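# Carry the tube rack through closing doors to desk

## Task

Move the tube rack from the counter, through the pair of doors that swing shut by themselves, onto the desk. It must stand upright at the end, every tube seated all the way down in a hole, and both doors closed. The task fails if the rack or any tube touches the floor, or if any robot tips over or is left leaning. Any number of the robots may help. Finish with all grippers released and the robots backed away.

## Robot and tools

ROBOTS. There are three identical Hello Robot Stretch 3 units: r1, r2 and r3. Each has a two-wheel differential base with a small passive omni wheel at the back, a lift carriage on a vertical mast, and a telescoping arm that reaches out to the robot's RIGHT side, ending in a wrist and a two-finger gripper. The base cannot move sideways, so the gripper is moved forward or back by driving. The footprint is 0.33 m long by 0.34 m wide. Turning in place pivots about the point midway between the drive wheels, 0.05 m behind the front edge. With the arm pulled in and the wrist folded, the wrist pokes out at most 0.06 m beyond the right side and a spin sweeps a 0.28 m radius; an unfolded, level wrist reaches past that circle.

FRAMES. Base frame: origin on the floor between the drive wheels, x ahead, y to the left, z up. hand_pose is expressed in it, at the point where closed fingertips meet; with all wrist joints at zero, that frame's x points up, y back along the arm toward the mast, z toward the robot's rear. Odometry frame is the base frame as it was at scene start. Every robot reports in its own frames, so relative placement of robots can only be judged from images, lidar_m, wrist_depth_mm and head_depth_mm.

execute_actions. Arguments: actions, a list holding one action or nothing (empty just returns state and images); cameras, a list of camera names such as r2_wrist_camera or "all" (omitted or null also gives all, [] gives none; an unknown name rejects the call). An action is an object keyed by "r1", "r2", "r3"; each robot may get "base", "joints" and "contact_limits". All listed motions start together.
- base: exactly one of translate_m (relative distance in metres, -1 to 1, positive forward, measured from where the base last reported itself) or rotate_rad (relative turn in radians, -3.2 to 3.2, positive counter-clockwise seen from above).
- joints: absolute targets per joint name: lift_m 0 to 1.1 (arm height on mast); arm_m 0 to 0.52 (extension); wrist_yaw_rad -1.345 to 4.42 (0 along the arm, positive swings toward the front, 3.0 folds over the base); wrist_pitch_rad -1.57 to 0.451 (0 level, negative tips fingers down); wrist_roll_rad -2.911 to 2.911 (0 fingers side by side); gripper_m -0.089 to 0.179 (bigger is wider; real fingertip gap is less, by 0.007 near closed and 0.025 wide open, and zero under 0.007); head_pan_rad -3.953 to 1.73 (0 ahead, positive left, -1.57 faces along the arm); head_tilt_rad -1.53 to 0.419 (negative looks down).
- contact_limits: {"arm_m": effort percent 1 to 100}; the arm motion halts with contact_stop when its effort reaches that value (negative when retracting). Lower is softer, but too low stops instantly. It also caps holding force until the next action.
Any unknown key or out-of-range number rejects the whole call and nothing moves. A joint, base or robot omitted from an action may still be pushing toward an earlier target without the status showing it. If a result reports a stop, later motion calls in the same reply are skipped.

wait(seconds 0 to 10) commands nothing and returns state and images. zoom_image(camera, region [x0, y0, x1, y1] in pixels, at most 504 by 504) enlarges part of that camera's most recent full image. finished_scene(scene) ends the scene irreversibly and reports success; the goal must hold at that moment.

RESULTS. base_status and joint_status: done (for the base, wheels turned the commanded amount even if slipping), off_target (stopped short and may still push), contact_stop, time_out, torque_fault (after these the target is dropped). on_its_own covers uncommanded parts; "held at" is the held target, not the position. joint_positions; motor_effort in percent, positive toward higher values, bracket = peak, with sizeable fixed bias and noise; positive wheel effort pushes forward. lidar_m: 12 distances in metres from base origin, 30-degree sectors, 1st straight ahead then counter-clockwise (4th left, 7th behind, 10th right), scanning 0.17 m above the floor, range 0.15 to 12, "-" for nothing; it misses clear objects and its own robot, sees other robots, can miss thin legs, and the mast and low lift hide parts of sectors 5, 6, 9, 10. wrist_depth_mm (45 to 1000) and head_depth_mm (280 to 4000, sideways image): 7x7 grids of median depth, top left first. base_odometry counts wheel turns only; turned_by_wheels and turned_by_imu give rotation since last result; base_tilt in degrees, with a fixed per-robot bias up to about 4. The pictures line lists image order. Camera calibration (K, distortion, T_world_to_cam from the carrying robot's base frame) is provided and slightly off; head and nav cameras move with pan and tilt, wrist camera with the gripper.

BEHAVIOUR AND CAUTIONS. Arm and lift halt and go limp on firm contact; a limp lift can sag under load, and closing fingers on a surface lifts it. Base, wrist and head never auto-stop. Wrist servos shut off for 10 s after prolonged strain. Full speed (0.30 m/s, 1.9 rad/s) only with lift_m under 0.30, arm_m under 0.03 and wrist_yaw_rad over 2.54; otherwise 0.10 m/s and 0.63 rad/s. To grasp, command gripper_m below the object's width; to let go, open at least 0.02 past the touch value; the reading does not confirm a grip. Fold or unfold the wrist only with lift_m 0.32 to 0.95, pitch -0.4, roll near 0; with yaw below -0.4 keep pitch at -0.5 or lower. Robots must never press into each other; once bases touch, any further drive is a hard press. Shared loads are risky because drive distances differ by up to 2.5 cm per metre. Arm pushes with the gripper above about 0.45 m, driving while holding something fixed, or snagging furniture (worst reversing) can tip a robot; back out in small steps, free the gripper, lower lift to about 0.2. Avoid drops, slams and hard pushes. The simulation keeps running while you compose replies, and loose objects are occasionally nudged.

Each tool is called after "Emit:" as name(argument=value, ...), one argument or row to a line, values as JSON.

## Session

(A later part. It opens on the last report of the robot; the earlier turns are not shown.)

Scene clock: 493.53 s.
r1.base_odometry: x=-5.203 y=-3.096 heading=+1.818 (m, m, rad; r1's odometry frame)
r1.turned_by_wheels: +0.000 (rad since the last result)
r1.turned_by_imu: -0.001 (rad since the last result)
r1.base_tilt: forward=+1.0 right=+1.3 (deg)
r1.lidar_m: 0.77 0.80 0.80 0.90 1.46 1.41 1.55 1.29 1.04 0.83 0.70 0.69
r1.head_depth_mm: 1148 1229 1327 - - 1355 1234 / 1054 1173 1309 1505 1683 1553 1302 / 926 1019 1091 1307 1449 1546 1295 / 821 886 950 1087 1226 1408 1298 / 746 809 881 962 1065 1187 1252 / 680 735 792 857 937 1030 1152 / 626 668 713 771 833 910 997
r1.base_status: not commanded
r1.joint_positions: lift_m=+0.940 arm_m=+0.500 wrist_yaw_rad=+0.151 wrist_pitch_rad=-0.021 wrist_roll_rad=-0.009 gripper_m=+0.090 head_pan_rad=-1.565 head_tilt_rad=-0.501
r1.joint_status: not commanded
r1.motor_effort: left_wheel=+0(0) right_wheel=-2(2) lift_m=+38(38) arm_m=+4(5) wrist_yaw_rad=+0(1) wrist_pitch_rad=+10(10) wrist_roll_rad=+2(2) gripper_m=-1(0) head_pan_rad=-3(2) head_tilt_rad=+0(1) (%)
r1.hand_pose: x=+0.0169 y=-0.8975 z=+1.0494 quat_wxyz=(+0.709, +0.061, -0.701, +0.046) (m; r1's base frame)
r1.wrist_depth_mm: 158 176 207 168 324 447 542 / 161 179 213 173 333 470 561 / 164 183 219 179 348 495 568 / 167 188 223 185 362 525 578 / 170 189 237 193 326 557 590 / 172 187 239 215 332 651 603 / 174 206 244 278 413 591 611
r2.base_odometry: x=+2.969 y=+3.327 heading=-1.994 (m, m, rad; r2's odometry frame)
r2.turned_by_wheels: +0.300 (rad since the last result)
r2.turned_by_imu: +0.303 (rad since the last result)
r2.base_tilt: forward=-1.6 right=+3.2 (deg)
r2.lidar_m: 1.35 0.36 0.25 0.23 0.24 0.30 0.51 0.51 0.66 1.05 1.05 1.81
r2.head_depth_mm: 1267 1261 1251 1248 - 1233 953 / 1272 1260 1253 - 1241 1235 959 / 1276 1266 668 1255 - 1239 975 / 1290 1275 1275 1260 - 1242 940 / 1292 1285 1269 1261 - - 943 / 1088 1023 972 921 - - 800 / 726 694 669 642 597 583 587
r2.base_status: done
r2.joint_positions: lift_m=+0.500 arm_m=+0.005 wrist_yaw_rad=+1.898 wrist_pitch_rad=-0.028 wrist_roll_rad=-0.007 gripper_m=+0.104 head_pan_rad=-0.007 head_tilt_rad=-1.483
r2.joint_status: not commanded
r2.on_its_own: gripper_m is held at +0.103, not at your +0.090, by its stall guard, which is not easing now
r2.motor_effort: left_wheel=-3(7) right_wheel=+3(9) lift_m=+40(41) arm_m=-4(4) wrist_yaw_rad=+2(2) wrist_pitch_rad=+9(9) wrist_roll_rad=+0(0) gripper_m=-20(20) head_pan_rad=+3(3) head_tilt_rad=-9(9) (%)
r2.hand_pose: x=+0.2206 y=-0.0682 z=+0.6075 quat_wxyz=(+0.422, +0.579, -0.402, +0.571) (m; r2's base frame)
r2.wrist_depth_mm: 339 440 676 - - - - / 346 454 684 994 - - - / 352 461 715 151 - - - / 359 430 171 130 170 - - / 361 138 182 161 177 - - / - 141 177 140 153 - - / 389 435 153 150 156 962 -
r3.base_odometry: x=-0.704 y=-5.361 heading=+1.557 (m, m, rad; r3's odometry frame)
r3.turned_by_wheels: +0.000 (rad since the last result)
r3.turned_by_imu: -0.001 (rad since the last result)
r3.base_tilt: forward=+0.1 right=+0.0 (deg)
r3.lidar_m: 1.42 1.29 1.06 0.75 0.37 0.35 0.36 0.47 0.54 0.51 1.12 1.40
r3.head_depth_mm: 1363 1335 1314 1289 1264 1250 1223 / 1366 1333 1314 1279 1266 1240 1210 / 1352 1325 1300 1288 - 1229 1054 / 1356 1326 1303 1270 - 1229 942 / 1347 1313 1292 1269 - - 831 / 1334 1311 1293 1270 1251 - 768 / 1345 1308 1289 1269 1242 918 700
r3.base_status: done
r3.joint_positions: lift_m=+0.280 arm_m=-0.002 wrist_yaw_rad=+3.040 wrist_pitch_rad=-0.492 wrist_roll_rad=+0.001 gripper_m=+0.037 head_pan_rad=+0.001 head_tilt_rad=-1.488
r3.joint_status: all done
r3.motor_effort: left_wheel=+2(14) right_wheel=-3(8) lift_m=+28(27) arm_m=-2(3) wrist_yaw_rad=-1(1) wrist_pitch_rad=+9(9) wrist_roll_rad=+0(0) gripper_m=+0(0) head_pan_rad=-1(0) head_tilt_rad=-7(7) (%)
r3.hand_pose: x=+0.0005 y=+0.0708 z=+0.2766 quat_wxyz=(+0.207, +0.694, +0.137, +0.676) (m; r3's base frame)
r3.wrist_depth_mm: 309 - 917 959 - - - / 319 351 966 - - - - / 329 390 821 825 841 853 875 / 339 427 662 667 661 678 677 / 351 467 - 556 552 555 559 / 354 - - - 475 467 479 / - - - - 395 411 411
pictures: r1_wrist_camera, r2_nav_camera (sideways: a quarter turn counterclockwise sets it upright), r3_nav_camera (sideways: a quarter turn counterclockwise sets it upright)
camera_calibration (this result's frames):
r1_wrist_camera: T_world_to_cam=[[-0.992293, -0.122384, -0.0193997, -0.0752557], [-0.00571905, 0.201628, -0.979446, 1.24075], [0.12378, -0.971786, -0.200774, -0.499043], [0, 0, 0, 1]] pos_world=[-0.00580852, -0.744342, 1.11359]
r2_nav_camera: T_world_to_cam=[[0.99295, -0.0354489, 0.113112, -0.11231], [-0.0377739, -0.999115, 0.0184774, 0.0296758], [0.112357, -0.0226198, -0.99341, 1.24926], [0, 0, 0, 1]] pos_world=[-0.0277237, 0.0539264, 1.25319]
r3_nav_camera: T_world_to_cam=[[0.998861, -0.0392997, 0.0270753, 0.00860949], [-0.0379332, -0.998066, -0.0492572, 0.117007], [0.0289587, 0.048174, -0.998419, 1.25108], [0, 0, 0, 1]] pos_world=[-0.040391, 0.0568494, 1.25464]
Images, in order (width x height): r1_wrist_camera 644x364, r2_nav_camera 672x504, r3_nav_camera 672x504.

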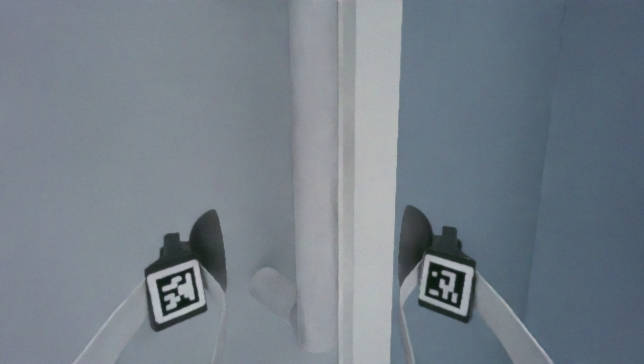

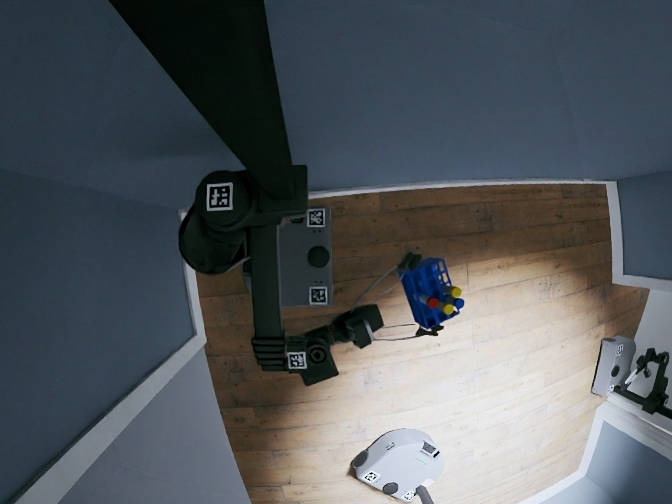

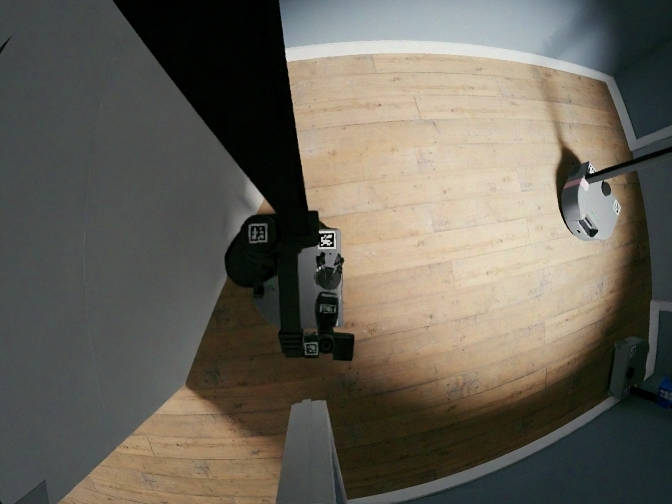

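Emit:
execute_actions(
  actions=[
    {"r2":{"joints":{"wrist_yaw_rad":2.3}},"r3":{"base":{"rotate_rad":-0.47},"joints":{"lift_m":0.9,"wrist_pitch_rad":-0.4}},"r1":{"joints":{"arm_m":0.52}}},
  ],
  cameras=[],
)

Emit:
execute_actions(
  actions=[
    {"r3":{"base":{"translate_m":0.7}},"r1":{"joints":{"gripper_m":-0.05}}},
  ],
  cameras=[],
)

Emit:
execute_actions(
  actions=[
    {"r3":{"base":{"rotate_rad":1.9},"joints":{"head_pan_rad":-1.57,"head_tilt_rad":-0.9}}},
  ],
  cameras=["r2_nav_camera","r3_nav_camera","r1_wrist_camera"],
)

Scene clock: 502.17 s.
r1.base_odometry: x=-5.203 y=-3.096 heading=+1.818 (m, m, rad; r1's odometry frame)
r1.turned_by_wheels: +0.000 (rad since the last result)
r1.turned_by_imu: -0.002 (rad since the last result)
r1.base_tilt: forward=+1.0 right=+1.3 (deg)
r1.lidar_m: 0.78 0.80 0.80 0.89 1.46 1.39 1.55 1.29 1.04 0.83 0.69 0.69
r1.head_depth_mm: 1145 1232 1332 - - 1347 1238 / 1050 1173 1303 1497 1688 1544 1292 / 925 1022 1102 1304 1462 1545 1288 / 819 884 952 1091 1223 1402 1298 / 747 805 876 966 1063 1188 1261 / 679 732 789 855 935 1027 1144 / 624 667 715 773 833 912 998
r1.base_status: not commanded
r1.joint_positions: lift_m=+0.940 arm_m=+0.520 wrist_yaw_rad=+0.151 wrist_pitch_rad=-0.021 wrist_roll_rad=-0.009 gripper_m=+0.090 head_pan_rad=-1.565 head_tilt_rad=-0.501
r1.joint_status: all done
r1.motor_effort: left_wheel=+0(1) right_wheel=-2(2) lift_m=+38(38) arm_m=+5(6) wrist_yaw_rad=-1(1) wrist_pitch_rad=+10(10) wrist_roll_rad=+2(2) gripper_m=+0(0) head_pan_rad=-2(2) head_tilt_rad=+0(1) (%)
r1.hand_pose: x=+0.0169 y=-0.9175 z=+1.0494 quat_wxyz=(+0.709, +0.061, -0.701, +0.046) (m; r1's base frame)
r1.wrist_depth_mm: 147 165 194 149 301 417 533 / 150 168 199 154 311 439 549 / 153 172 204 229 328 460 556 / 156 175 209 236 341 495 567 / 159 177 222 241 305 517 571 / 162 175 223 246 309 612 587 / 164 192 225 193 384 557 605
r2.base_odometry: x=+2.969 y=+3.327 heading=-1.994 (m, m, rad; r2's odometry frame)
r2.turned_by_wheels: +0.000 (rad since the last result)
r2.turned_by_imu: -0.001 (rad since the last result)
r2.base_tilt: forward=-1.6 right=+3.3 (deg)
r2.lidar_m: 1.35 0.36 0.25 0.23 0.24 0.30 0.51 0.51 0.66 1.05 1.05 1.80
r2.head_depth_mm: 1267 1262 1260 1244 - 1218 948 / 1279 1267 1250 1254 1252 1233 961 / 1275 1270 1264 1253 - 1238 975 / 1292 1275 630 1263 - 1244 944 / 1304 1286 1270 1273 - - 944 / 1091 1029 976 920 - - 800 / 724 692 666 642 597 585 587
r2.base_status: not commanded
r2.joint_positions: lift_m=+0.500 arm_m=+0.005 wrist_yaw_rad=+2.297 wrist_pitch_rad=-0.028 wrist_roll_rad=-0.007 gripper_m=+0.104 head_pan_rad=-0.007 head_tilt_rad=-1.483
r2.joint_status: all done
r2.on_its_own: gripper_m is held at +0.103, not at your +0.090, by its stall guard, which is not easing now
r2.motor_effort: left_wheel=-2(3) right_wheel=+3(3) lift_m=+41(41) arm_m=-4(4) wrist_yaw_rad=+3(5) wrist_pitch_rad=+9(9) wrist_roll_rad=+0(0) gripper_m=-20(21) head_pan_rad=+3(3) head_tilt_rad=-8(9) (%)
r2.hand_pose: x=+0.1697 y=+0.0194 z=+0.6075 quat_wxyz=(+0.300, +0.647, -0.279, +0.643) (m; r2's base frame)
r2.wrist_depth_mm: 244 288 363 496 761 - - / 250 297 377 439 824 - - / 256 305 387 151 886 - - / 262 298 171 130 169 - - / 266 139 182 161 171 - - / - 140 177 140 153 - - / 286 311 153 151 156 1000 -
r3.base_odometry: x=-0.704 y=-5.360 heading=+1.087 (m, m, rad; r3's odometry frame)
r3.turned_by_wheels: -0.470 (rad since the last result)
r3.turned_by_imu: -0.421 (rad since the last result)
r3.base_tilt: forward=+0.2 right=+0.0 (deg)
r3.lidar_m: 1.52 1.28 1.44 1.03 0.43 0.32 0.27 0.27 0.30 0.50 0.51 1.14
r3.head_depth_mm: 1366 1339 1314 1292 1283 689 543 / 1356 1337 1302 1289 - - 580 / 1351 1320 1300 1282 - 871 621 / 1342 1325 1305 1269 - 979 673 / 1344 1320 1285 1270 - 1111 732 / 1347 1319 1286 1268 1246 1228 803 / 1322 1307 1291 1263 1247 1089 784
r3.base_status: done
r3.joint_positions: lift_m=+0.900 arm_m=-0.002 wrist_yaw_rad=+3.040 wrist_pitch_rad=-0.420 wrist_roll_rad=+0.001 gripper_m=+0.037 head_pan_rad=+0.001 head_tilt_rad=-1.488
r3.joint_status: all done
r3.on_its_own: left_wheel is at rest, and its effort (-34) is outside its rest range (-18 to +18); right_wheel is at rest, and its effort (-66) is outside its rest range (-18 to +18)
r3.motor_effort: left_wheel=-34(32) right_wheel=-66(98) lift_m=+38(39) arm_m=-2(2) wrist_yaw_rad=+0(1) wrist_pitch_rad=+11(13) wrist_roll_rad=+0(0) gripper_m=+0(0) head_pan_rad=+1(0) head_tilt_rad=-7(8) (%)
r3.hand_pose: x=+0.0015 y=+0.0805 z=+0.9120 quat_wxyz=(+0.183, +0.698, +0.112, +0.683) (m; r3's base frame)
r3.wrist_depth_mm: 727 - - - - - - / 775 - - - - - - / 813 905 - - - - - / 664 953 - - - - - / 391 - - - - - - / 396 - - - - - - / 412 917 - - - - -
pictures: none
No camera images: the call's "cameras" was empty. Leave "cameras" out to get every camera's image.

Scene clock: 510.47 s.
r1.base_odometry: x=-5.203 y=-3.096 heading=+1.817 (m, m, rad; r1's odometry frame)
r1.turned_by_wheels: +0.000 (rad since the last result)
r1.turned_by_imu: -0.002 (rad since the last result)
r1.base_tilt: forward=+1.0 right=+1.3 (deg)
r1.lidar_m: 0.77 0.80 0.80 0.89 1.46 0.89 0.89 1.29 1.04 0.83 0.70 0.69
r1.head_depth_mm: 1144 1236 1334 - - 1359 1235 / 1053 1176 1304 1487 1683 1544 1294 / 926 1021 1101 1301 1462 1544 1300 / 822 883 953 1087 1219 1402 1300 / 748 810 882 965 1066 1191 1262 / 682 730 791 860 940 1033 1144 / 627 668 719 772 834 913 999
r1.base_status: not commanded
r1.joint_positions: lift_m=+0.940 arm_m=+0.519 wrist_yaw_rad=+0.152 wrist_pitch_rad=-0.024 wrist_roll_rad=-0.009 gripper_m=-0.031 head_pan_rad=-1.565 head_tilt_rad=-0.501
r1.joint_status: gripper_m off_target (ended at -0.031, target -0.050)
r1.on_its_own: gripper_m is held at -0.032, not at your -0.050, by its stall guard, which is not easing now
r1.motor_effort: left_wheel=-2(1) right_wheel=+3(3) lift_m=+38(38) arm_m=+9(9) wrist_yaw_rad=-2(4) wrist_pitch_rad=+11(11) wrist_roll_rad=+2(2) gripper_m=-20(96) head_pan_rad=-2(3) head_tilt_rad=+1(1) (%)
r1.hand_pose: x=+0.0174 y=-0.9170 z=+1.0485 quat_wxyz=(+0.709, +0.062, -0.701, +0.045) (m; r1's base frame)
r1.wrist_depth_mm: 149 165 195 151 302 417 532 / 151 169 200 157 315 440 547 / 154 173 205 229 326 467 562 / 157 176 210 233 340 490 565 / 159 180 211 166 357 524 576 / 163 185 208 173 398 561 592 / 166 187 228 190 365 603 596
r2.base_odometry: x=+2.969 y=+3.327 heading=-1.994 (m, m, rad; r2's odometry frame)
r2.turned_by_wheels: +0.000 (rad since the last result)
r2.turned_by_imu: -0.001 (rad since the last result)
r2.base_tilt: forward=-1.6 right=+3.2 (deg)
r2.lidar_m: 1.35 0.36 0.25 0.23 0.24 0.30 0.50 0.51 0.66 1.05 1.05 1.10
r2.head_depth_mm: 1270 1265 1254 1250 - 1223 953 / 1274 1276 1253 1252 1238 1244 961 / 1279 1266 1257 1258 - 1241 974 / 1286 1276 631 1267 - 1241 943 / 1294 1282 1280 1265 - - 945 / 1092 1021 970 924 - - 800 / 726 695 668 644 596 581 586
r2.base_status: not commanded
r2.joint_positions: lift_m=+0.500 arm_m=+0.005 wrist_yaw_rad=+2.297 wrist_pitch_rad=-0.028 wrist_roll_rad=-0.007 gripper_m=+0.104 head_pan_rad=-0.007 head_tilt_rad=-1.483
r2.joint_status: not commanded
r2.on_its_own: gripper_m is held at +0.103, not at your +0.090, by its stall guard, which is not easing now
r2.motor_effort: left_wheel=-3(2) right_wheel=+3(3) lift_m=+40(41) arm_m=-4(4) wrist_yaw_rad=+3(3) wrist_pitch_rad=+9(9) wrist_roll_rad=+0(0) gripper_m=-20(21) head_pan_rad=+3(3) head_tilt_rad=-9(9) (%)
r2.hand_pose: x=+0.1697 y=+0.0194 z=+0.6075 quat_wxyz=(+0.300, +0.647, -0.279, +0.643) (m; r2's base frame)
r2.wrist_depth_mm: 244 288 362 497 767 - - / 249 294 374 440 813 - - / 255 303 391 150 887 - - / 262 296 171 130 170 - - / 268 138 182 161 171 - - / - 140 177 141 153 - - / 287 312 153 151 156 971 -
r3.base_odometry: x=-0.378 y=-4.741 heading=+1.087 (m, m, rad; r3's odometry frame)
r3.turned_by_wheels: +0.000 (rad since the last result)
r3.turned_by_imu: +0.001 (rad since the last result)
r3.base_tilt: forward=+0.1 right=+0.1 (deg)
r3.lidar_m: 1.01 1.52 0.90 1.42 1.36 1.02 0.82 0.70 0.71 0.77 0.74 0.76
r3.head_depth_mm: 1106 1292 1316 1284 1277 1242 1219 / 1268 1342 1300 1288 - - 1213 / 1355 1325 1303 1283 - 1225 1213 / 1350 1330 1294 1271 - 1220 1217 / 1347 1324 1300 1274 - 1218 1204 / 1346 1318 1300 1262 1241 1224 1200 / 1337 1314 1284 1269 1233 1210 1199
r3.base_status: done
r3.joint_positions: lift_m=+0.900 arm_m=-0.002 wrist_yaw_rad=+3.040 wrist_pitch_rad=-0.420 wrist_roll_rad=+0.001 gripper_m=+0.037 head_pan_rad=+0.001 head_tilt_rad=-1.488
r3.joint_status: not commanded
r3.motor_effort: left_wheel=+1(28) right_wheel=-3(55) lift_m=+39(38) arm_m=-3(2) wrist_yaw_rad=-1(1) wrist_pitch_rad=+11(10) wrist_roll_rad=+0(0) gripper_m=+0(1) head_pan_rad=-1(0) head_tilt_rad=-7(7) (%)
r3.hand_pose: x=+0.0015 y=+0.0805 z=+0.9120 quat_wxyz=(+0.183, +0.698, +0.112, +0.683) (m; r3's base frame)
r3.wrist_depth_mm: 974 - - - - - - / - - - - - - - / - - - - - - - / - - - - - - - / - - - - - - - / - - - - - - - / - - - - - - -
pictures: none
No camera images: the call's "cameras" was empty. Leave "cameras" out to get every camera's image.

Scene clock: 514.43 s.
r1.base_odometry: x=-5.203 y=-3.096 heading=+1.817 (m, m, rad; r1's odometry frame)
r1.turned_by_wheels: +0.000 (rad since the last result)
r1.turned_by_imu: -0.001 (rad since the last result)
r1.base_tilt: forward=+1.1 right=+1.3 (deg)
r1.lidar_m: 0.78 0.80 0.80 0.90 1.45 1.61 0.96 1.29 1.04 0.83 0.69 0.69
r1.head_depth_mm: 1139 1238 1320 - - 1356 1226 / 1053 1180 1313 1495 1685 1543 1300 / 930 1021 1101 1303 1472 1542 1300 / 823 886 952 1088 1220 1395 1301 / 748 810 881 965 1066 1189 1255 / 679 733 792 856 939 1032 1150 / 625 669 716 770 836 910 1000
r1.base_status: not commanded
r1.joint_positions: lift_m=+0.940 arm_m=+0.519 wrist_yaw_rad=+0.152 wrist_pitch_rad=-0.024 wrist_roll_rad=-0.009 gripper_m=-0.031 head_pan_rad=-1.565 head_tilt_rad=-0.501
r1.joint_status: not commanded
r1.on_its_own: gripper_m is held at -0.032, not at your -0.050, by its stall guard, which is not easing now
r1.motor_effort: left_wheel=-2(1) right_wheel=+3(3) lift_m=+38(38) arm_m=+9(9) wrist_yaw_rad=-2(2) wrist_pitch_rad=+11(11) wrist_roll_rad=+2(2) gripper_m=-20(21) head_pan_rad=-3(2) head_tilt_rad=+0(0) (%)
r1.hand_pose: x=+0.0174 y=-0.9170 z=+1.0485 quat_wxyz=(+0.709, +0.062, -0.701, +0.045) (m; r1's base frame)
r1.wrist_depth_mm: 149 166 195 150 301 419 534 / 151 169 199 157 315 439 550 / 154 172 205 229 324 464 566 / 156 176 210 233 341 493 563 / 160 179 210 166 360 520 579 / 163 184 208 173 400 555 590 / 166 187 229 189 370 599 601
r2.base_odometry: x=+2.969 y=+3.327 heading=-1.994 (m, m, rad; r2's odometry frame)
r2.turned_by_wheels: +0.000 (rad since the last result)
r2.turned_by_imu: +0.000 (rad since the last result)
r2.base_tilt: forward=-1.6 right=+3.3 (deg)
r2.lidar_m: 1.34 0.36 0.25 0.23 0.24 0.30 0.50 0.51 0.66 1.05 1.05 1.11
r2.head_depth_mm: 1271 1263 1247 1252 - 1228 946 / 1267 1260 1254 1250 1247 1228 959 / 1285 1266 1260 1261 - 1234 970 / 1286 1276 630 1261 - 1246 939 / 1296 1281 1275 1274 - - 941 / 1084 1023 964 920 - - 803 / 723 697 667 644 597 584 586
r2.base_status: not commanded
r2.joint_positions: lift_m=+0.500 arm_m=+0.005 wrist_yaw_rad=+2.297 wrist_pitch_rad=-0.028 wrist_roll_rad=-0.007 gripper_m=+0.104 head_pan_rad=-0.007 head_tilt_rad=-1.483
r2.joint_status: not commanded
r2.on_its_own: gripper_m is held at +0.103, not at your +0.090, by its stall guard, which is not easing now
r2.motor_effort: left_wheel=-3(3) right_wheel=+3(3) lift_m=+40(41) arm_m=-4(4) wrist_yaw_rad=+3(3) wrist_pitch_rad=+9(9) wrist_roll_rad=+0(0) gripper_m=-20(20) head_pan_rad=+2(3) head_tilt_rad=-9(9) (%)
r2.hand_pose: x=+0.1697 y=+0.0194 z=+0.6075 quat_wxyz=(+0.300, +0.647, -0.279, +0.643) (m; r2's base frame)
r2.wrist_depth_mm: 243 287 363 494 773 - - / 249 295 375 441 833 - - / 255 301 390 151 892 - - / 261 296 172 130 170 - - / 268 138 183 161 170 - - / - 140 177 140 153 - - / 287 313 153 150 156 960 800
r3.base_odometry: x=-0.378 y=-4.741 heading=+2.987 (m, m, rad; r3's odometry frame)
r3.turned_by_wheels: +1.900 (rad since the last result)
r3.turned_by_imu: +1.879 (rad since the last result)
r3.base_tilt: forward=+0.1 right=+0.0 (deg)
r3.lidar_m: 1.35 1.33 0.89 0.78 0.76 0.83 0.74 0.74 0.87 1.10 0.99 0.90
r3.head_depth_mm: 1168 1273 1409 1541 - 1236 1139 / 1434 1556 1621 1602 - 1247 1155 / 1495 1167 1898 1583 - - - / 1434 1636 1887 1628 - - - / 1391 1609 1886 1675 - 1239 1135 / 1372 1575 1817 1674 1461 1256 1134 / 1338 1539 1813 1668 1450 1274 1133
r3.base_status: done
r3.joint_positions: lift_m=+0.900 arm_m=-0.002 wrist_yaw_rad=+3.040 wrist_pitch_rad=-0.420 wrist_roll_rad=+0.001 gripper_m=+0.037 head_pan_rad=-1.563 head_tilt_rad=-0.903
r3.joint_status: all done
r3.motor_effort: left_wheel=-2(5) right_wheel=+3(8) lift_m=+39(39) arm_m=-3(2) wrist_yaw_rad=+0(0) wrist_pitch_rad=+10(11) wrist_roll_rad=+0(0) gripper_m=+0(0) head_pan_rad=-4(49) head_tilt_rad=+1(39) (%)
r3.hand_pose: x=+0.0015 y=+0.0805 z=+0.9120 quat_wxyz=(+0.183, +0.698, +0.112, +0.683) (m; r3's base frame)
r3.wrist_depth_mm: 550 - 707 797 873 873 - / 585 - 796 856 942 961 - / 635 678 860 944 - - - / 687 739 950 - - - - / 750 808 - - - - - / 813 911 - - - - - / 872 - - - - - -
pictures: r1_wrist_camera, r2_nav_camera (sideways: a quarter turn counterclockwise sets it upright), r3_nav_camera (sideways: a quarter turn counterclockwise sets it upright)
camera_calibration (this result's frames):
r1_wrist_camera: T_world_to_cam=[[-0.99209, -0.124033, -0.0193214, -0.0788452], [-0.00655845, 0.204926, -0.978756, 1.24615], [0.125357, -0.970887, -0.204118, -0.513967], [0, 0, 0, 1]] pos_world=[-0.00561932, -0.764152, 1.11324]
r2_nav_camera: T_world_to_cam=[[0.99295, -0.0354488, 0.113112, -0.11231], [-0.0377738, -0.999115, 0.0184774, 0.0296758], [0.112357, -0.0226198, -0.99341, 1.24926], [0, 0, 0, 1]] pos_world=[-0.0277237, 0.0539264, 1.25319]
r3_nav_camera: T_world_to_cam=[[-0.03365, -0.817777, 0.57455, -0.69808], [-0.998048, -0.00276898, -0.0623944, 0.140011], [0.0526156, -0.575528, -0.816088, 1.01427], [0, 0, 0, 1]] pos_world=[0.0628804, 0.0132577, 1.23755]
Images, in order (width x height): r1_wrist_camera 644x364, r2_nav_camera 672x504, r3_nav_camera 672x504.

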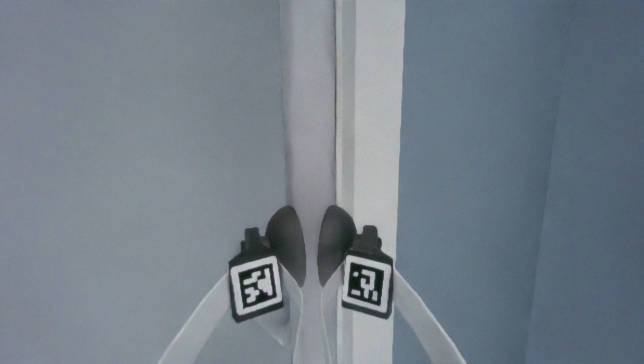

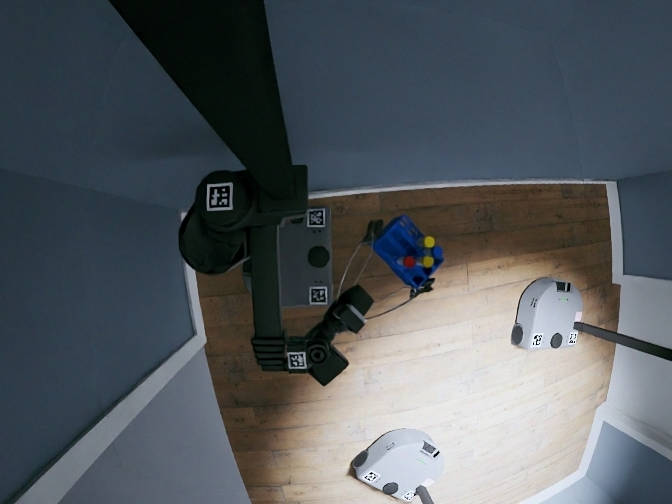

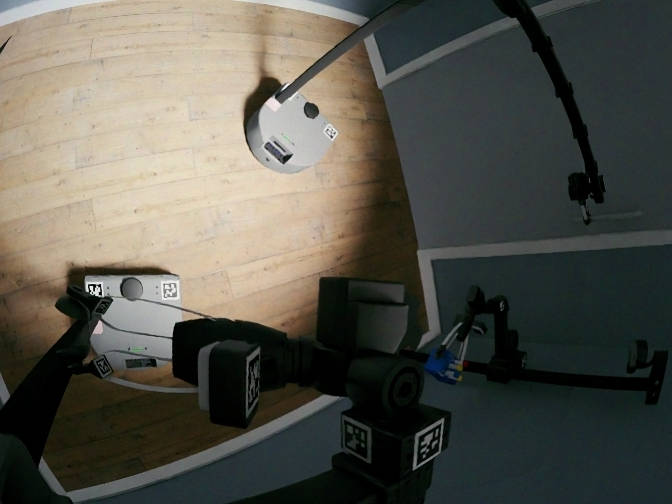

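Emit:
execute_actions(
  actions=[
    {"r3":{"base":{"rotate_rad":-1.44}},"r1":{"joints":{"gripper_m":0.1,"arm_m":0.2}}},
  ],
  cameras=[],
)

Emit:
execute_actions(
  actions=[
    {"r1":{"base":{"rotate_rad":-0.6}}},
  ],
  cameras=[],
)

Emit:
execute_actions(
  actions=[
    {"r3":{"base":{"translate_m":0.64}},"r1":{"base":{"translate_m":0.1}}},
  ],
  cameras=[],
)

Emit:
execute_actions(
  actions=[
    {"r1":{"base":{"rotate_rad":0.51}},"r3":{"base":{"rotate_rad":1.35}}},
  ],
  cameras=[],
)

Emit:
execute_actions(
  actions=[
    {"r1":{"joints":{"arm_m":0.4}},"r3":{"joints":{"wrist_yaw_rad":0.1,"wrist_pitch_rad":0,"gripper_m":0.1,"lift_m":0.95}}},
  ],
  cameras=["r3_wrist_camera","r3_nav_camera","r1_wrist_camera"],
)

Scene clock: 519.20 s.
r1.base_odometry: x=-5.203 y=-3.096 heading=+1.818 (m, m, rad; r1's odometry frame)
r1.turned_by_wheels: +0.000 (rad since the last result)
r1.turned_by_imu: -0.001 (rad since the last result)
r1.base_tilt: forward=+1.0 right=+1.3 (deg)
r1.lidar_m: 0.77 0.80 0.80 0.90 1.46 0.95 0.96 1.29 1.04 0.83 0.69 0.69
r1.head_depth_mm: 1149 1230 1327 1388 - 1405 1231 / 1054 1174 1332 1472 - 1550 1297 / 922 1018 1134 - - 1553 1297 / 824 885 964 1052 1205 1396 1293 / 748 809 880 951 1066 1196 1268 / 680 731 790 858 937 1035 1147 / 625 668 717 772 836 911 1000
r1.base_status: not commanded
r1.joint_positions: lift_m=+0.940 arm_m=+0.200 wrist_yaw_rad=+0.149 wrist_pitch_rad=-0.019 wrist_roll_rad=-0.009 gripper_m=+0.100 head_pan_rad=-1.565 head_tilt_rad=-0.501
r1.joint_status: all done
r1.motor_effort: left_wheel=-2(0) right_wheel=-1(3) lift_m=+38(38) arm_m=-5(6) wrist_yaw_rad=+1(3) wrist_pitch_rad=+9(11) wrist_roll_rad=+2(2) gripper_m=+0(82) head_pan_rad=-2(1) head_tilt_rad=+0(1) (%)
r1.hand_pose: x=+0.0166 y=-0.5982 z=+1.0499 quat_wxyz=(+0.709, +0.059, -0.701, +0.046) (m; r1's base frame)
r1.wrist_depth_mm: 303 343 407 480 632 803 718 / 309 354 420 488 660 819 721 / 312 358 426 505 680 847 743 / 320 367 437 512 703 890 768 / 326 368 462 558 680 913 772 / 334 361 471 571 709 885 764 / 336 402 471 597 810 - 646
r2.base_odometry: x=+2.969 y=+3.327 heading=-1.994 (m, m, rad; r2's odometry frame)
r2.turned_by_wheels: +0.000 (rad since the last result)
r2.turned_by_imu: +0.000 (rad since the last result)
r2.base_tilt: forward=-1.6 right=+3.3 (deg)
r2.lidar_m: 1.34 0.36 0.25 0.23 0.23 0.30 0.51 0.51 0.67 1.05 1.05 1.11
r2.head_depth_mm: 1272 1256 1246 1246 - 1226 950 / 1278 1268 1261 1243 1245 1229 961 / 1279 1270 1264 1260 - 1236 970 / 1287 1277 631 1271 - 1247 944 / 1290 1286 1273 1261 - - 940 / 1086 1028 967 919 - - 799 / 724 695 668 645 597 582 585
r2.base_status: not commanded
r2.joint_positions: lift_m=+0.500 arm_m=+0.005 wrist_yaw_rad=+2.297 wrist_pitch_rad=-0.028 wrist_roll_rad=-0.007 gripper_m=+0.104 head_pan_rad=-0.007 head_tilt_rad=-1.483
r2.joint_status: not commanded
r2.on_its_own: gripper_m is held at +0.103, not at your +0.090, by its stall guard, which is not easing now
r2.motor_effort: left_wheel=-3(3) right_wheel=+2(3) lift_m=+41(40) arm_m=-4(4) wrist_yaw_rad=+3(3) wrist_pitch_rad=+9(9) wrist_roll_rad=+0(0) gripper_m=-21(20) head_pan_rad=+3(3) head_tilt_rad=-8(9) (%)
r2.hand_pose: x=+0.1697 y=+0.0194 z=+0.6075 quat_wxyz=(+0.300, +0.647, -0.279, +0.643) (m; r2's base frame)
r2.wrist_depth_mm: 243 288 362 490 752 - - / 249 296 375 441 824 - - / 255 304 390 151 891 - - / 262 296 171 130 170 - - / 267 138 183 161 171 - - / - 140 177 141 153 - - / 288 311 153 151 155 988 -
r3.base_odometry: x=-0.378 y=-4.740 heading=+1.547 (m, m, rad; r3's odometry frame)
r3.turned_by_wheels: -1.440 (rad since the last result)
r3.turned_by_imu: -1.422 (rad since the last result)
r3.base_tilt: forward=+0.1 right=+0.0 (deg)
r3.lidar_m: 1.52 0.97 0.90 1.35 1.11 0.84 0.76 0.70 0.79 0.74 0.75 0.96
r3.head_depth_mm: 683 797 958 1110 - 1235 1141 / 674 784 943 1126 - 1260 1150 / 665 775 926 1130 - - - / 657 761 906 1120 - - - / 644 750 887 1089 - 1247 1136 / 641 738 875 1070 1339 1254 1132 / 631 730 859 1044 1343 1275 1134
r3.base_status: done
r3.joint_positions: lift_m=+0.900 arm_m=-0.002 wrist_yaw_rad=+3.040 wrist_pitch_rad=-0.420 wrist_roll_rad=+0.001 gripper_m=+0.037 head_pan_rad=-1.563 head_tilt_rad=-0.903
r3.joint_status: not commanded
r3.motor_effort: left_wheel=+2(6) right_wheel=-3(8) lift_m=+38(39) arm_m=-3(2) wrist_yaw_rad=+0(0) wrist_pitch_rad=+10(11) wrist_roll_rad=+0(1) gripper_m=+0(0) head_pan_rad=-4(3) head_tilt_rad=+1(1) (%)
r3.hand_pose: x=+0.0015 y=+0.0805 z=+0.9120 quat_wxyz=(+0.183, +0.698, +0.112, +0.683) (m; r3's base frame)
r3.wrist_depth_mm: - - - - - - - / - - - - - - - / - - - - - - - / - - - - - - - / - - - - - - - / - - - - - - - / - - - - - 982 -
pictures: none
No camera images: the call's "cameras" was empty. Leave "cameras" out to get every camera's image.

Scene clock: 521.10 s.
r1.base_odometry: x=-5.203 y=-3.096 heading=+1.218 (m, m, rad; r1's odometry frame)
r1.turned_by_wheels: -0.600 (rad since the last result)
r1.turned_by_imu: -0.600 (rad since the last result)
r1.base_tilt: forward=+1.0 right=+1.3 (deg)
r1.lidar_m: 0.69 0.73 0.81 0.80 0.87 1.32 1.53 0.95 1.30 1.04 0.87 0.70
r1.head_depth_mm: 1031 1117 1229 1306 - 1600 1292 / 1047 1142 1253 1331 - 1596 1293 / 1067 1163 1278 - - 1590 1294 / 1048 1167 1271 1311 1537 1478 1292 / 1092 1203 1324 1293 1610 1395 1293 / 1116 1226 1341 1491 1699 1587 1291 / 1145 1237 1333 1420 1482 1491 1290
r1.base_status: done
r1.joint_positions: lift_m=+0.940 arm_m=+0.200 wrist_yaw_rad=+0.149 wrist_pitch_rad=-0.019 wrist_roll_rad=-0.009 gripper_m=+0.100 head_pan_rad=-1.565 head_tilt_rad=-0.501
r1.joint_status: not commanded
r1.motor_effort: left_wheel=+0(5) right_wheel=-2(6) lift_m=+38(38) arm_m=-4(4) wrist_yaw_rad=+1(1) wrist_pitch_rad=+9(9) wrist_roll_rad=+2(2) gripper_m=+0(0) head_pan_rad=-2(2) head_tilt_rad=+0(0) (%)
r1.hand_pose: x=+0.0166 y=-0.5982 z=+1.0499 quat_wxyz=(+0.709, +0.059, -0.701, +0.046) (m; r1's base frame)
r1.wrist_depth_mm: 608 800 863 766 763 716 675 / 617 797 877 816 769 739 695 / 618 802 899 862 786 752 701 / 634 804 966 886 827 768 722 / 622 778 - 883 857 791 747 / 637 752 - 808 874 817 764 / 622 864 - 849 878 864 793
r2.base_odometry: x=+2.969 y=+3.327 heading=-1.994 (m, m, rad; r2's odometry frame)
r2.turned_by_wheels: +0.000 (rad since the last result)
r2.turned_by_imu: +0.000 (rad since the last result)
r2.base_tilt: forward=-1.6 right=+3.2 (deg)
r2.lidar_m: 1.35 0.36 0.25 0.23 0.24 0.30 0.51 0.51 0.67 1.05 1.05 1.10
r2.head_depth_mm: 1271 1264 1249 1241 - 1225 950 / 1282 1274 1260 1253 1249 1231 959 / 1288 1267 1263 1259 - 1243 973 / 1288 1278 631 1265 - 1250 941 / 1287 1286 1267 1264 - - 948 / 1097 1035 971 925 - - 797 / 725 694 668 647 595 584 586
r2.base_status: not commanded
r2.joint_positions: lift_m=+0.500 arm_m=+0.005 wrist_yaw_rad=+2.297 wrist_pitch_rad=-0.028 wrist_roll_rad=-0.007 gripper_m=+0.104 head_pan_rad=-0.007 head_tilt_rad=-1.483
r2.joint_status: not commanded
r2.on_its_own: gripper_m is held at +0.103, not at your +0.090, by its stall guard, which is not easing now
r2.motor_effort: left_wheel=-3(3) right_wheel=+3(3) lift_m=+41(40) arm_m=-4(4) wrist_yaw_rad=+3(2) wrist_pitch_rad=+9(9) wrist_roll_rad=+0(0) gripper_m=-20(21) head_pan_rad=+3(3) head_tilt_rad=-9(8) (%)
r2.hand_pose: x=+0.1697 y=+0.0194 z=+0.6075 quat_wxyz=(+0.300, +0.647, -0.279, +0.643) (m; r2's base frame)
r2.wrist_depth_mm: 244 288 362 490 766 - - / 250 296 377 440 809 - - / 256 305 389 151 879 - - / 261 295 170 131 170 - - / 266 138 183 161 171 - - / - 140 177 140 154 - - / 287 312 153 150 156 968 -
r3.base_odometry: x=-0.378 y=-4.740 heading=+1.547 (m, m, rad; r3's odometry frame)
r3.turned_by_wheels: +0.000 (rad since the last result)
r3.turned_by_imu: +0.001 (rad since the last result)
r3.base_tilt: forward=+0.1 right=+0.0 (deg)
r3.lidar_m: 1.52 0.97 0.99 1.35 1.11 0.84 0.76 0.70 0.79 0.74 0.75 0.96
r3.head_depth_mm: 681 796 960 1115 - 1242 1142 / 675 786 940 1125 - 1258 1160 / 664 774 921 1136 - - - / 656 764 907 1119 - - - / 647 749 888 1085 - 1252 1138 / 638 739 874 1072 1345 1245 1125 / 633 727 857 1050 1344 1269 1133
r3.base_status: not commanded
r3.joint_positions: lift_m=+0.900 arm_m=-0.002 wrist_yaw_rad=+3.040 wrist_pitch_rad=-0.420 wrist_roll_rad=+0.001 gripper_m=+0.037 head_pan_rad=-1.563 head_tilt_rad=-0.903
r3.joint_status: not commanded
r3.motor_effort: left_wheel=+2(2) right_wheel=-3(3) lift_m=+39(39) arm_m=-2(3) wrist_yaw_rad=+0(0) wrist_pitch_rad=+11(11) wrist_roll_rad=-1(0) gripper_m=+0(0) head_pan_rad=-4(4) head_tilt_rad=+1(1) (%)
r3.hand_pose: x=+0.0015 y=+0.0805 z=+0.9120 quat_wxyz=(+0.183, +0.698, +0.112, +0.683) (m; r3's base frame)
r3.wrist_depth_mm: - - - - - - - / - - - - - - - / - - - - - - - / - - - - - - - / - - - - - - - / 971 - - - - - - / - - - - - - -
pictures: none
No camera images: the call's "cameras" was empty. Leave "cameras" out to get every camera's image.

Scene clock: 528.80 s.
r1.base_odometry: x=-5.168 y=-3.002 heading=+1.218 (m, m, rad; r1's odometry frame)
r1.turned_by_wheels: +0.000 (rad since the last result)
r1.turned_by_imu: -0.002 (rad since the last result)
r1.base_tilt: forward=+1.0 right=+1.4 (deg)
r1.lidar_m: 0.59 0.63 0.80 0.79 0.85 1.29 1.63 1.65 0.57 1.04 0.75 0.60
r1.head_depth_mm: 1042 1131 1241 1328 - 1608 1228 / 1062 1157 1262 1340 - 1606 1305 / 1059 1174 1282 - - 1553 1293 / 1075 1164 1277 1278 1621 1396 1296 / 1113 1214 1330 1470 1662 1496 1300 / 1130 1241 1368 1497 1641 1548 1294 / 1103 1143 1186 1224 1265 1296 1258
r1.base_status: done
r1.joint_positions: lift_m=+0.940 arm_m=+0.200 wrist_yaw_rad=+0.149 wrist_pitch_rad=-0.019 wrist_roll_rad=-0.009 gripper_m=+0.100 head_pan_rad=-1.565 head_tilt_rad=-0.501
r1.joint_status: not commanded
r1.motor_effort: left_wheel=+2(5) right_wheel=-2(3) lift_m=+38(38) arm_m=-4(4) wrist_yaw_rad=+1(1) wrist_pitch_rad=+9(9) wrist_roll_rad=+2(2) gripper_m=+0(1) head_pan_rad=-2(2) head_tilt_rad=+0(1) (%)
r1.hand_pose: x=+0.0166 y=-0.5982 z=+1.0499 quat_wxyz=(+0.709, +0.059, -0.701, +0.046) (m; r1's base frame)
r1.wrist_depth_mm: 522 677 857 829 747 710 686 / 522 681 900 840 781 735 699 / 532 679 902 870 809 763 724 / 523 691 949 890 834 793 729 / 517 663 - 907 840 807 744 / 518 629 - 780 903 823 768 / 518 732 - 637 892 761 798
r2.base_odometry: x=+2.969 y=+3.327 heading=-1.994 (m, m, rad; r2's odometry frame)
r2.turned_by_wheels: +0.000 (rad since the last result)
r2.turned_by_imu: -0.001 (rad since the last result)
r2.base_tilt: forward=-1.6 right=+3.3 (deg)
r2.lidar_m: 1.34 0.36 0.25 0.23 0.24 0.30 0.51 0.52 0.66 1.04 0.55 0.55
r2.head_depth_mm: 1269 1097 1253 1249 - 1229 948 / 1280 1277 1262 1254 1243 1229 956 / 1279 1268 1260 1259 - 1238 971 / 1286 1268 632 1268 - 1245 939 / 1291 1273 1273 1267 - - 943 / 1098 1030 973 920 - - 800 / 725 694 668 643 595 583 584
r2.base_status: not commanded
r2.joint_positions: lift_m=+0.500 arm_m=+0.005 wrist_yaw_rad=+2.297 wrist_pitch_rad=-0.028 wrist_roll_rad=-0.007 gripper_m=+0.104 head_pan_rad=-0.007 head_tilt_rad=-1.483
r2.joint_status: not commanded
r2.on_its_own: gripper_m is held at +0.103, not at your +0.090, by its stall guard, which is not easing now
r2.motor_effort: left_wheel=-3(3) right_wheel=+3(3) lift_m=+40(40) arm_m=-4(4) wrist_yaw_rad=+3(3) wrist_pitch_rad=+9(9) wrist_roll_rad=+0(0) gripper_m=-20(19) head_pan_rad=+3(3) head_tilt_rad=-8(9) (%)
r2.hand_pose: x=+0.1697 y=+0.0194 z=+0.6075 quat_wxyz=(+0.300, +0.647, -0.279, +0.643) (m; r2's base frame)
r2.wrist_depth_mm: 243 289 363 488 770 - - / 251 293 377 439 822 - - / 254 305 387 151 898 - - / 262 297 171 131 170 - - / 268 138 183 161 170 - - / - 141 177 140 153 - - / 287 311 153 151 156 971 -
r3.base_odometry: x=-0.363 y=-4.101 heading=+1.547 (m, m, rad; r3's odometry frame)
r3.turned_by_wheels: +0.000 (rad since the last result)
r3.turned_by_imu: +0.001 (rad since the last result)
r3.base_tilt: forward=+0.1 right=+0.0 (deg)
r3.lidar_m: 0.89 0.90 0.66 0.76 1.43 1.51 1.33 1.06 0.72 0.68 0.55 0.55
r3.head_depth_mm: 622 723 870 1022 - 1243 1145 / 613 714 854 1022 - 1257 1154 / 604 705 835 1031 - - - / 599 694 825 1024 - - - / 589 682 811 991 - 1239 1129 / 582 673 793 979 1201 1245 1137 / 575 665 782 949 738 1224 1117
r3.base_status: done
r3.joint_positions: lift_m=+0.900 arm_m=-0.002 wrist_yaw_rad=+3.040 wrist_pitch_rad=-0.420 wrist_roll_rad=+0.001 gripper_m=+0.037 head_pan_rad=-1.563 head_tilt_rad=-0.903
r3.joint_status: not commanded
r3.motor_effort: left_wheel=+2(5) right_wheel=-4(5) lift_m=+39(39) arm_m=-2(2) wrist_yaw_rad=+0(1) wrist_pitch_rad=+10(10) wrist_roll_rad=+0(0) gripper_m=+0(0) head_pan_rad=-4(4) head_tilt_rad=+1(1) (%)
r3.hand_pose: x=+0.0015 y=+0.0805 z=+0.9120 quat_wxyz=(+0.183, +0.698, +0.112, +0.683) (m; r3's base frame)
r3.wrist_depth_mm: - - - - - - 810 / - - - - - - 828 / - - - - - - 835 / - - - - - - 871 / - - - - - - 888 / - - - - - - 902 / - - - 962 - - 912
pictures: none
No camera images: the call's "cameras" was empty. Leave "cameras" out to get every camera's image.

Scene clock: 531.93 s.
r1.base_odometry: x=-5.168 y=-3.002 heading=+1.728 (m, m, rad; r1's odometry frame)
r1.turned_by_wheels: +0.510 (rad since the last result)
r1.turned_by_imu: +0.509 (rad since the last result)
r1.base_tilt: forward=+0.9 right=+1.4 (deg)
r1.lidar_m: 0.63 0.80 0.78 0.85 1.27 1.63 1.67 0.65 1.04 0.76 0.60 0.59
r1.head_depth_mm: 1114 1200 1295 1358 - 1401 1232 / 1061 1190 1332 1448 - 1543 1295 / 901 996 1109 - - 1541 1293 / 779 814 908 976 1135 1329 1296 / 697 752 816 882 985 1099 1215 / 624 667 722 779 848 930 1028 / 565 604 644 691 744 805 880
r1.base_status: done
r1.joint_positions: lift_m=+0.940 arm_m=+0.200 wrist_yaw_rad=+0.149 wrist_pitch_rad=-0.019 wrist_roll_rad=-0.009 gripper_m=+0.100 head_pan_rad=-1.565 head_tilt_rad=-0.501
r1.joint_status: not commanded
r1.motor_effort: left_wheel=-4(6) right_wheel=+1(5) lift_m=+38(38) arm_m=-4(4) wrist_yaw_rad=+0(1) wrist_pitch_rad=+9(9) wrist_roll_rad=+2(2) gripper_m=+0(0) head_pan_rad=-3(2) head_tilt_rad=+1(0) (%)
r1.hand_pose: x=+0.0166 y=-0.5982 z=+1.0499 quat_wxyz=(+0.709, +0.059, -0.701, +0.046) (m; r1's base frame)
r1.wrist_depth_mm: 257 295 358 435 604 798 683 / 264 302 365 446 631 797 711 / 268 307 373 456 659 818 715 / 271 314 382 470 682 849 733 / 276 314 402 489 654 864 750 / 278 307 413 528 674 861 728 / 279 342 412 540 783 942 633
r2.base_odometry: x=+2.969 y=+3.327 heading=-1.994 (m, m, rad; r2's odometry frame)
r2.turned_by_wheels: +0.000 (rad since the last result)
r2.turned_by_imu: +0.000 (rad since the last result)
r2.base_tilt: forward=-1.6 right=+3.2 (deg)
r2.lidar_m: 1.35 0.36 0.25 0.23 0.24 0.30 0.51 0.51 0.66 1.05 0.56 0.56
r2.head_depth_mm: 1267 1100 1094 1252 - 1223 945 / 1288 1115 1228 1250 1242 1235 956 / 1291 1271 1259 1261 - 1229 972 / 1277 1278 632 1259 - 1253 938 / 1299 1287 1276 1259 - - 941 / 1090 1029 974 916 - - 799 / 725 695 669 645 598 582 587
r2.base_status: not commanded
r2.joint_positions: lift_m=+0.500 arm_m=+0.005 wrist_yaw_rad=+2.297 wrist_pitch_rad=-0.028 wrist_roll_rad=-0.007 gripper_m=+0.104 head_pan_rad=-0.007 head_tilt_rad=-1.483
r2.joint_status: not commanded
r2.on_its_own: gripper_m is held at +0.103, not at your +0.090, by its stall guard, which is not easing now
r2.motor_effort: left_wheel=-3(3) right_wheel=+3(4) lift_m=+41(41) arm_m=-4(4) wrist_yaw_rad=+3(3) wrist_pitch_rad=+9(9) wrist_roll_rad=+0(0) gripper_m=-19(20) head_pan_rad=+2(3) head_tilt_rad=-8(8) (%)
r2.hand_pose: x=+0.1697 y=+0.0194 z=+0.6075 quat_wxyz=(+0.300, +0.647, -0.279, +0.643) (m; r2's base frame)
r2.wrist_depth_mm: 243 289 364 492 771 - - / 249 295 377 442 823 - - / 257 303 389 151 874 - - / 261 296 172 131 170 - - / 267 138 182 161 171 - - / - 141 177 140 153 - - / 288 311 153 151 156 978 -
r3.base_odometry: x=-0.363 y=-4.101 heading=+2.897 (m, m, rad; r3's odometry frame)
r3.turned_by_wheels: +1.350 (rad since the last result)
r3.turned_by_imu: +1.335 (rad since the last result)
r3.base_tilt: forward=+0.1 right=+0.0 (deg)
r3.lidar_m: 0.66 1.41 1.59 1.42 1.41 0.81 0.68 0.67 0.55 0.89 0.89 1.00
r3.head_depth_mm: 945 1068 876 816 - 1249 1137 / 911 1067 1262 751 - 1239 1156 / 880 1025 1226 1439 - - - / 848 982 1172 1443 - - - / 811 939 1108 1328 - 1243 1142 / 785 908 1070 1290 1440 1246 1147 / 752 871 1019 1214 1415 1274 1136
r3.base_status: done
r3.joint_positions: lift_m=+0.900 arm_m=-0.002 wrist_yaw_rad=+3.040 wrist_pitch_rad=-0.420 wrist_roll_rad=+0.001 gripper_m=+0.037 head_pan_rad=-1.563 head_tilt_rad=-0.902
r3.joint_status: not commanded
r3.motor_effort: left_wheel=-1(5) right_wheel=+3(9) lift_m=+39(39) arm_m=-2(3) wrist_yaw_rad=-1(1) wrist_pitch_rad=+10(10) wrist_roll_rad=+0(0) gripper_m=+0(1) head_pan_rad=-4(4) head_tilt_rad=+1(1) (%)
r3.hand_pose: x=+0.0015 y=+0.0804 z=+0.9120 quat_wxyz=(+0.183, +0.698, +0.112, +0.683) (m; r3's base frame)
r3.wrist_depth_mm: - - - - - - - / - - - - - - - / - - - - - - - / - - - - - - - / - - - - - - - / - - - - - - - / - - - - - - -
pictures: none
No camera images: the call's "cameras" was empty. Leave "cameras" out to get every camera's image.

Scene clock: 534.63 s.
r1.base_odometry: x=-5.168 y=-3.002 heading=+1.728 (m, m, rad; r1's odometry frame)
r1.turned_by_wheels: +0.000 (rad since the last result)
r1.turned_by_imu: -0.001 (rad since the last result)
r1.base_tilt: forward=+1.0 right=+1.3 (deg)
r1.lidar_m: 0.64 0.80 0.79 0.85 1.27 1.62 1.67 0.65 1.04 0.76 0.60 0.59
r1.head_depth_mm: 1116 1200 1288 - 1577 1346 1237 / 1057 1187 1306 1530 1663 1550 1286 / 903 991 1071 1334 1443 1541 1301 / 778 815 904 1031 1161 1336 1299 / 695 752 816 896 984 1097 1217 / 624 671 722 778 846 925 1033 / 566 603 644 689 747 807 884
r1.base_status: not commanded
r1.joint_positions: lift_m=+0.940 arm_m=+0.400 wrist_yaw_rad=+0.149 wrist_pitch_rad=-0.019 wrist_roll_rad=-0.009 gripper_m=+0.100 head_pan_rad=-1.565 head_tilt_rad=-0.501
r1.joint_status: all done
r1.motor_effort: left_wheel=-3(3) right_wheel=+1(1) lift_m=+38(38) arm_m=+5(4) wrist_yaw_rad=+1(0) wrist_pitch_rad=+9(9) wrist_roll_rad=+2(2) gripper_m=+0(0) head_pan_rad=-3(2) head_tilt_rad=+1(0) (%)
r1.hand_pose: x=+0.0166 y=-0.7976 z=+1.0499 quat_wxyz=(+0.709, +0.059, -0.701, +0.046) (m; r1's base frame)
r1.wrist_depth_mm: 170 193 234 264 397 616 582 / 173 196 237 270 411 647 595 / 176 200 243 286 423 645 598 / 176 204 248 297 449 681 607 / 179 204 261 303 423 699 621 / 183 201 270 271 441 722 635 / 185 225 267 354 516 763 647
r2.base_odometry: x=+2.969 y=+3.327 heading=-1.994 (m, m, rad; r2's odometry frame)
r2.turned_by_wheels: +0.000 (rad since the last result)
r2.turned_by_imu: +0.000 (rad since the last result)
r2.base_tilt: forward=-1.6 right=+3.2 (deg)
r2.lidar_m: 1.35 0.36 0.25 0.23 0.24 0.30 0.51 0.51 0.67 1.05 0.56 0.56
r2.head_depth_mm: 1270 1101 1094 1244 - 1228 950 / 1272 1112 1223 1248 1236 1231 959 / 1286 1274 1259 1262 - 1242 974 / 1283 1278 631 1265 - 1249 941 / 1291 1284 1278 1267 - - 944 / 1098 1027 971 917 - - 794 / 727 696 667 643 597 583 585
r2.base_status: not commanded
r2.joint_positions: lift_m=+0.500 arm_m=+0.005 wrist_yaw_rad=+2.297 wrist_pitch_rad=-0.028 wrist_roll_rad=-0.007 gripper_m=+0.104 head_pan_rad=-0.007 head_tilt_rad=-1.483
r2.joint_status: not commanded
r2.on_its_own: gripper_m is held at +0.103, not at your +0.090, by its stall guard, which is not easing now
r2.motor_effort: left_wheel=-3(3) right_wheel=+2(3) lift_m=+41(40) arm_m=-4(4) wrist_yaw_rad=+3(2) wrist_pitch_rad=+9(9) wrist_roll_rad=+0(0) gripper_m=-22(21) head_pan_rad=+3(3) head_tilt_rad=-9(8) (%)
r2.hand_pose: x=+0.1697 y=+0.0194 z=+0.6075 quat_wxyz=(+0.300, +0.647, -0.279, +0.643) (m; r2's base frame)
r2.wrist_depth_mm: 243 287 363 488 768 - - / 249 294 376 439 828 - - / 255 303 390 151 892 - - / 260 296 171 130 169 - - / 267 138 182 161 170 - - / - 140 177 141 152 - - / 288 310 153 151 156 950 -
r3.base_odometry: x=-0.363 y=-4.101 heading=+2.897 (m, m, rad; r3's odometry frame)
r3.turned_by_wheels: +0.000 (rad since the last result)
r3.turned_by_imu: +0.001 (rad since the last result)
r3.base_tilt: forward=+0.2 right=+0.0 (deg)
r3.lidar_m: 0.66 1.41 1.58 1.42 1.41 0.81 0.68 0.68 0.55 0.89 0.89 1.00
r3.head_depth_mm: 948 1068 1118 - - - 1132 / 909 1065 1266 - - 1229 1141 / 875 998 - - - 1230 1148 / 848 973 - - 1419 1250 1133 / 813 921 1126 1361 1446 1275 1142 / 785 895 1067 1284 1445 1274 1135 / 754 869 1015 1225 1419 1273 1132
r3.base_status: not commanded
r3.joint_positions: lift_m=+0.950 arm_m=-0.002 wrist_yaw_rad=+0.103 wrist_pitch_rad=-0.024 wrist_roll_rad=+0.001 gripper_m=+0.100 head_pan_rad=-1.563 head_tilt_rad=-0.902
r3.joint_status: all done
r3.motor_effort: left_wheel=-1(1) right_wheel=+2(3) lift_m=+39(39) arm_m=-3(2) wrist_yaw_rad=-3(5) wrist_pitch_rad=+13(14) wrist_roll_rad=+0(1) gripper_m=+0(88) head_pan_rad=-3(4) head_tilt_rad=+1(1) (%)
r3.hand_pose: x=+0.0048 y=-0.3968 z=+1.0584 quat_wxyz=(+0.706, +0.045, -0.706, +0.028) (m; r3's base frame)
r3.wrist_depth_mm: 525 553 595 630 673 702 540 / 533 568 605 653 689 717 539 / 362 586 623 669 718 721 535 / 353 586 628 684 725 725 547 / 583 618 665 712 768 722 541 / 605 631 688 728 767 703 552 / 607 660 715 772 818 695 509
pictures: r1_wrist_camera, r3_nav_camera (sideways: a quarter turn counterclockwise sets it upright), r3_wrist_camera
camera_calibration (this result's frames):
r1_wrist_camera: T_world_to_cam=[[-0.992439, -0.121189, -0.0194612, -0.0623041], [-0.00520187, 0.19994, -0.979794, 1.22005], [0.122631, -0.972285, -0.199059, -0.404014], [0, 0, 0, 1]] pos_world=[-0.00594181, -0.644305, 1.11377]
r3_nav_camera: T_world_to_cam=[[-0.0337081, -0.817703, 0.574652, -0.698212], [-0.998048, -0.00270658, -0.062395, 0.140012], [0.052576, -0.575634, -0.816016, 1.01418], [0, 0, 0, 1]] pos_world=[0.0628814, 0.0132456, 1.23755]
r3_wrist_camera: T_world_to_cam=[[-0.996828, -0.079342, 0.00624268, -0.0344059], [-0.0208471, 0.184606, -0.982591, 1.14823], [0.0768083, -0.979605, -0.185674, -0.0250342], [0, 0, 0, 1]] pos_world=[-0.0084366, -0.239223, 1.12381]
Images, in order (width x height): r1_wrist_camera 644x364, r3_nav_camera 672x504, r3_wrist_camera 644x364.

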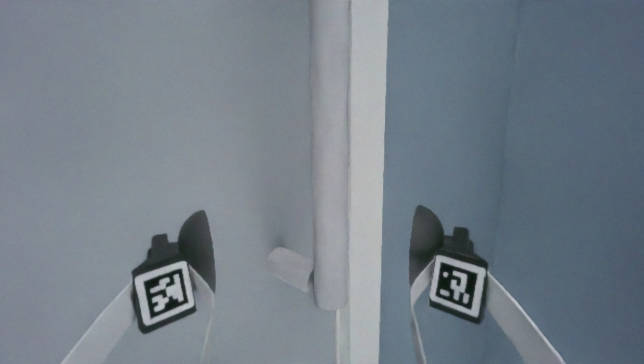

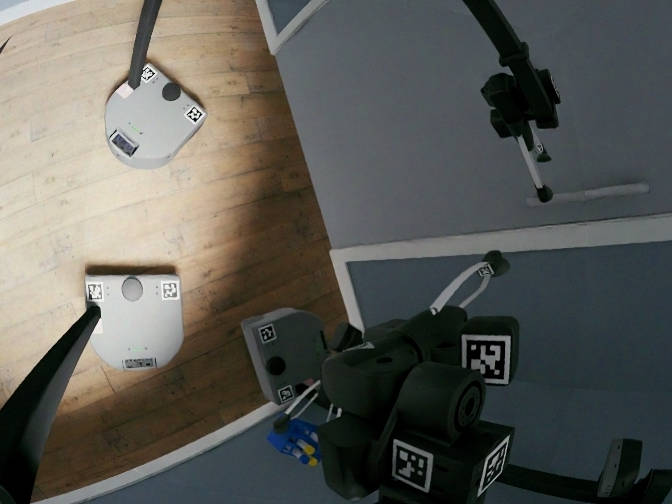

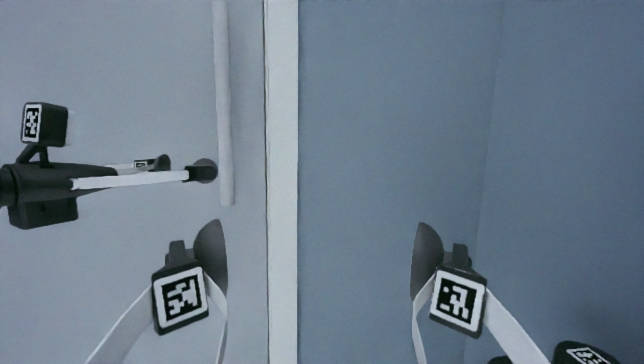

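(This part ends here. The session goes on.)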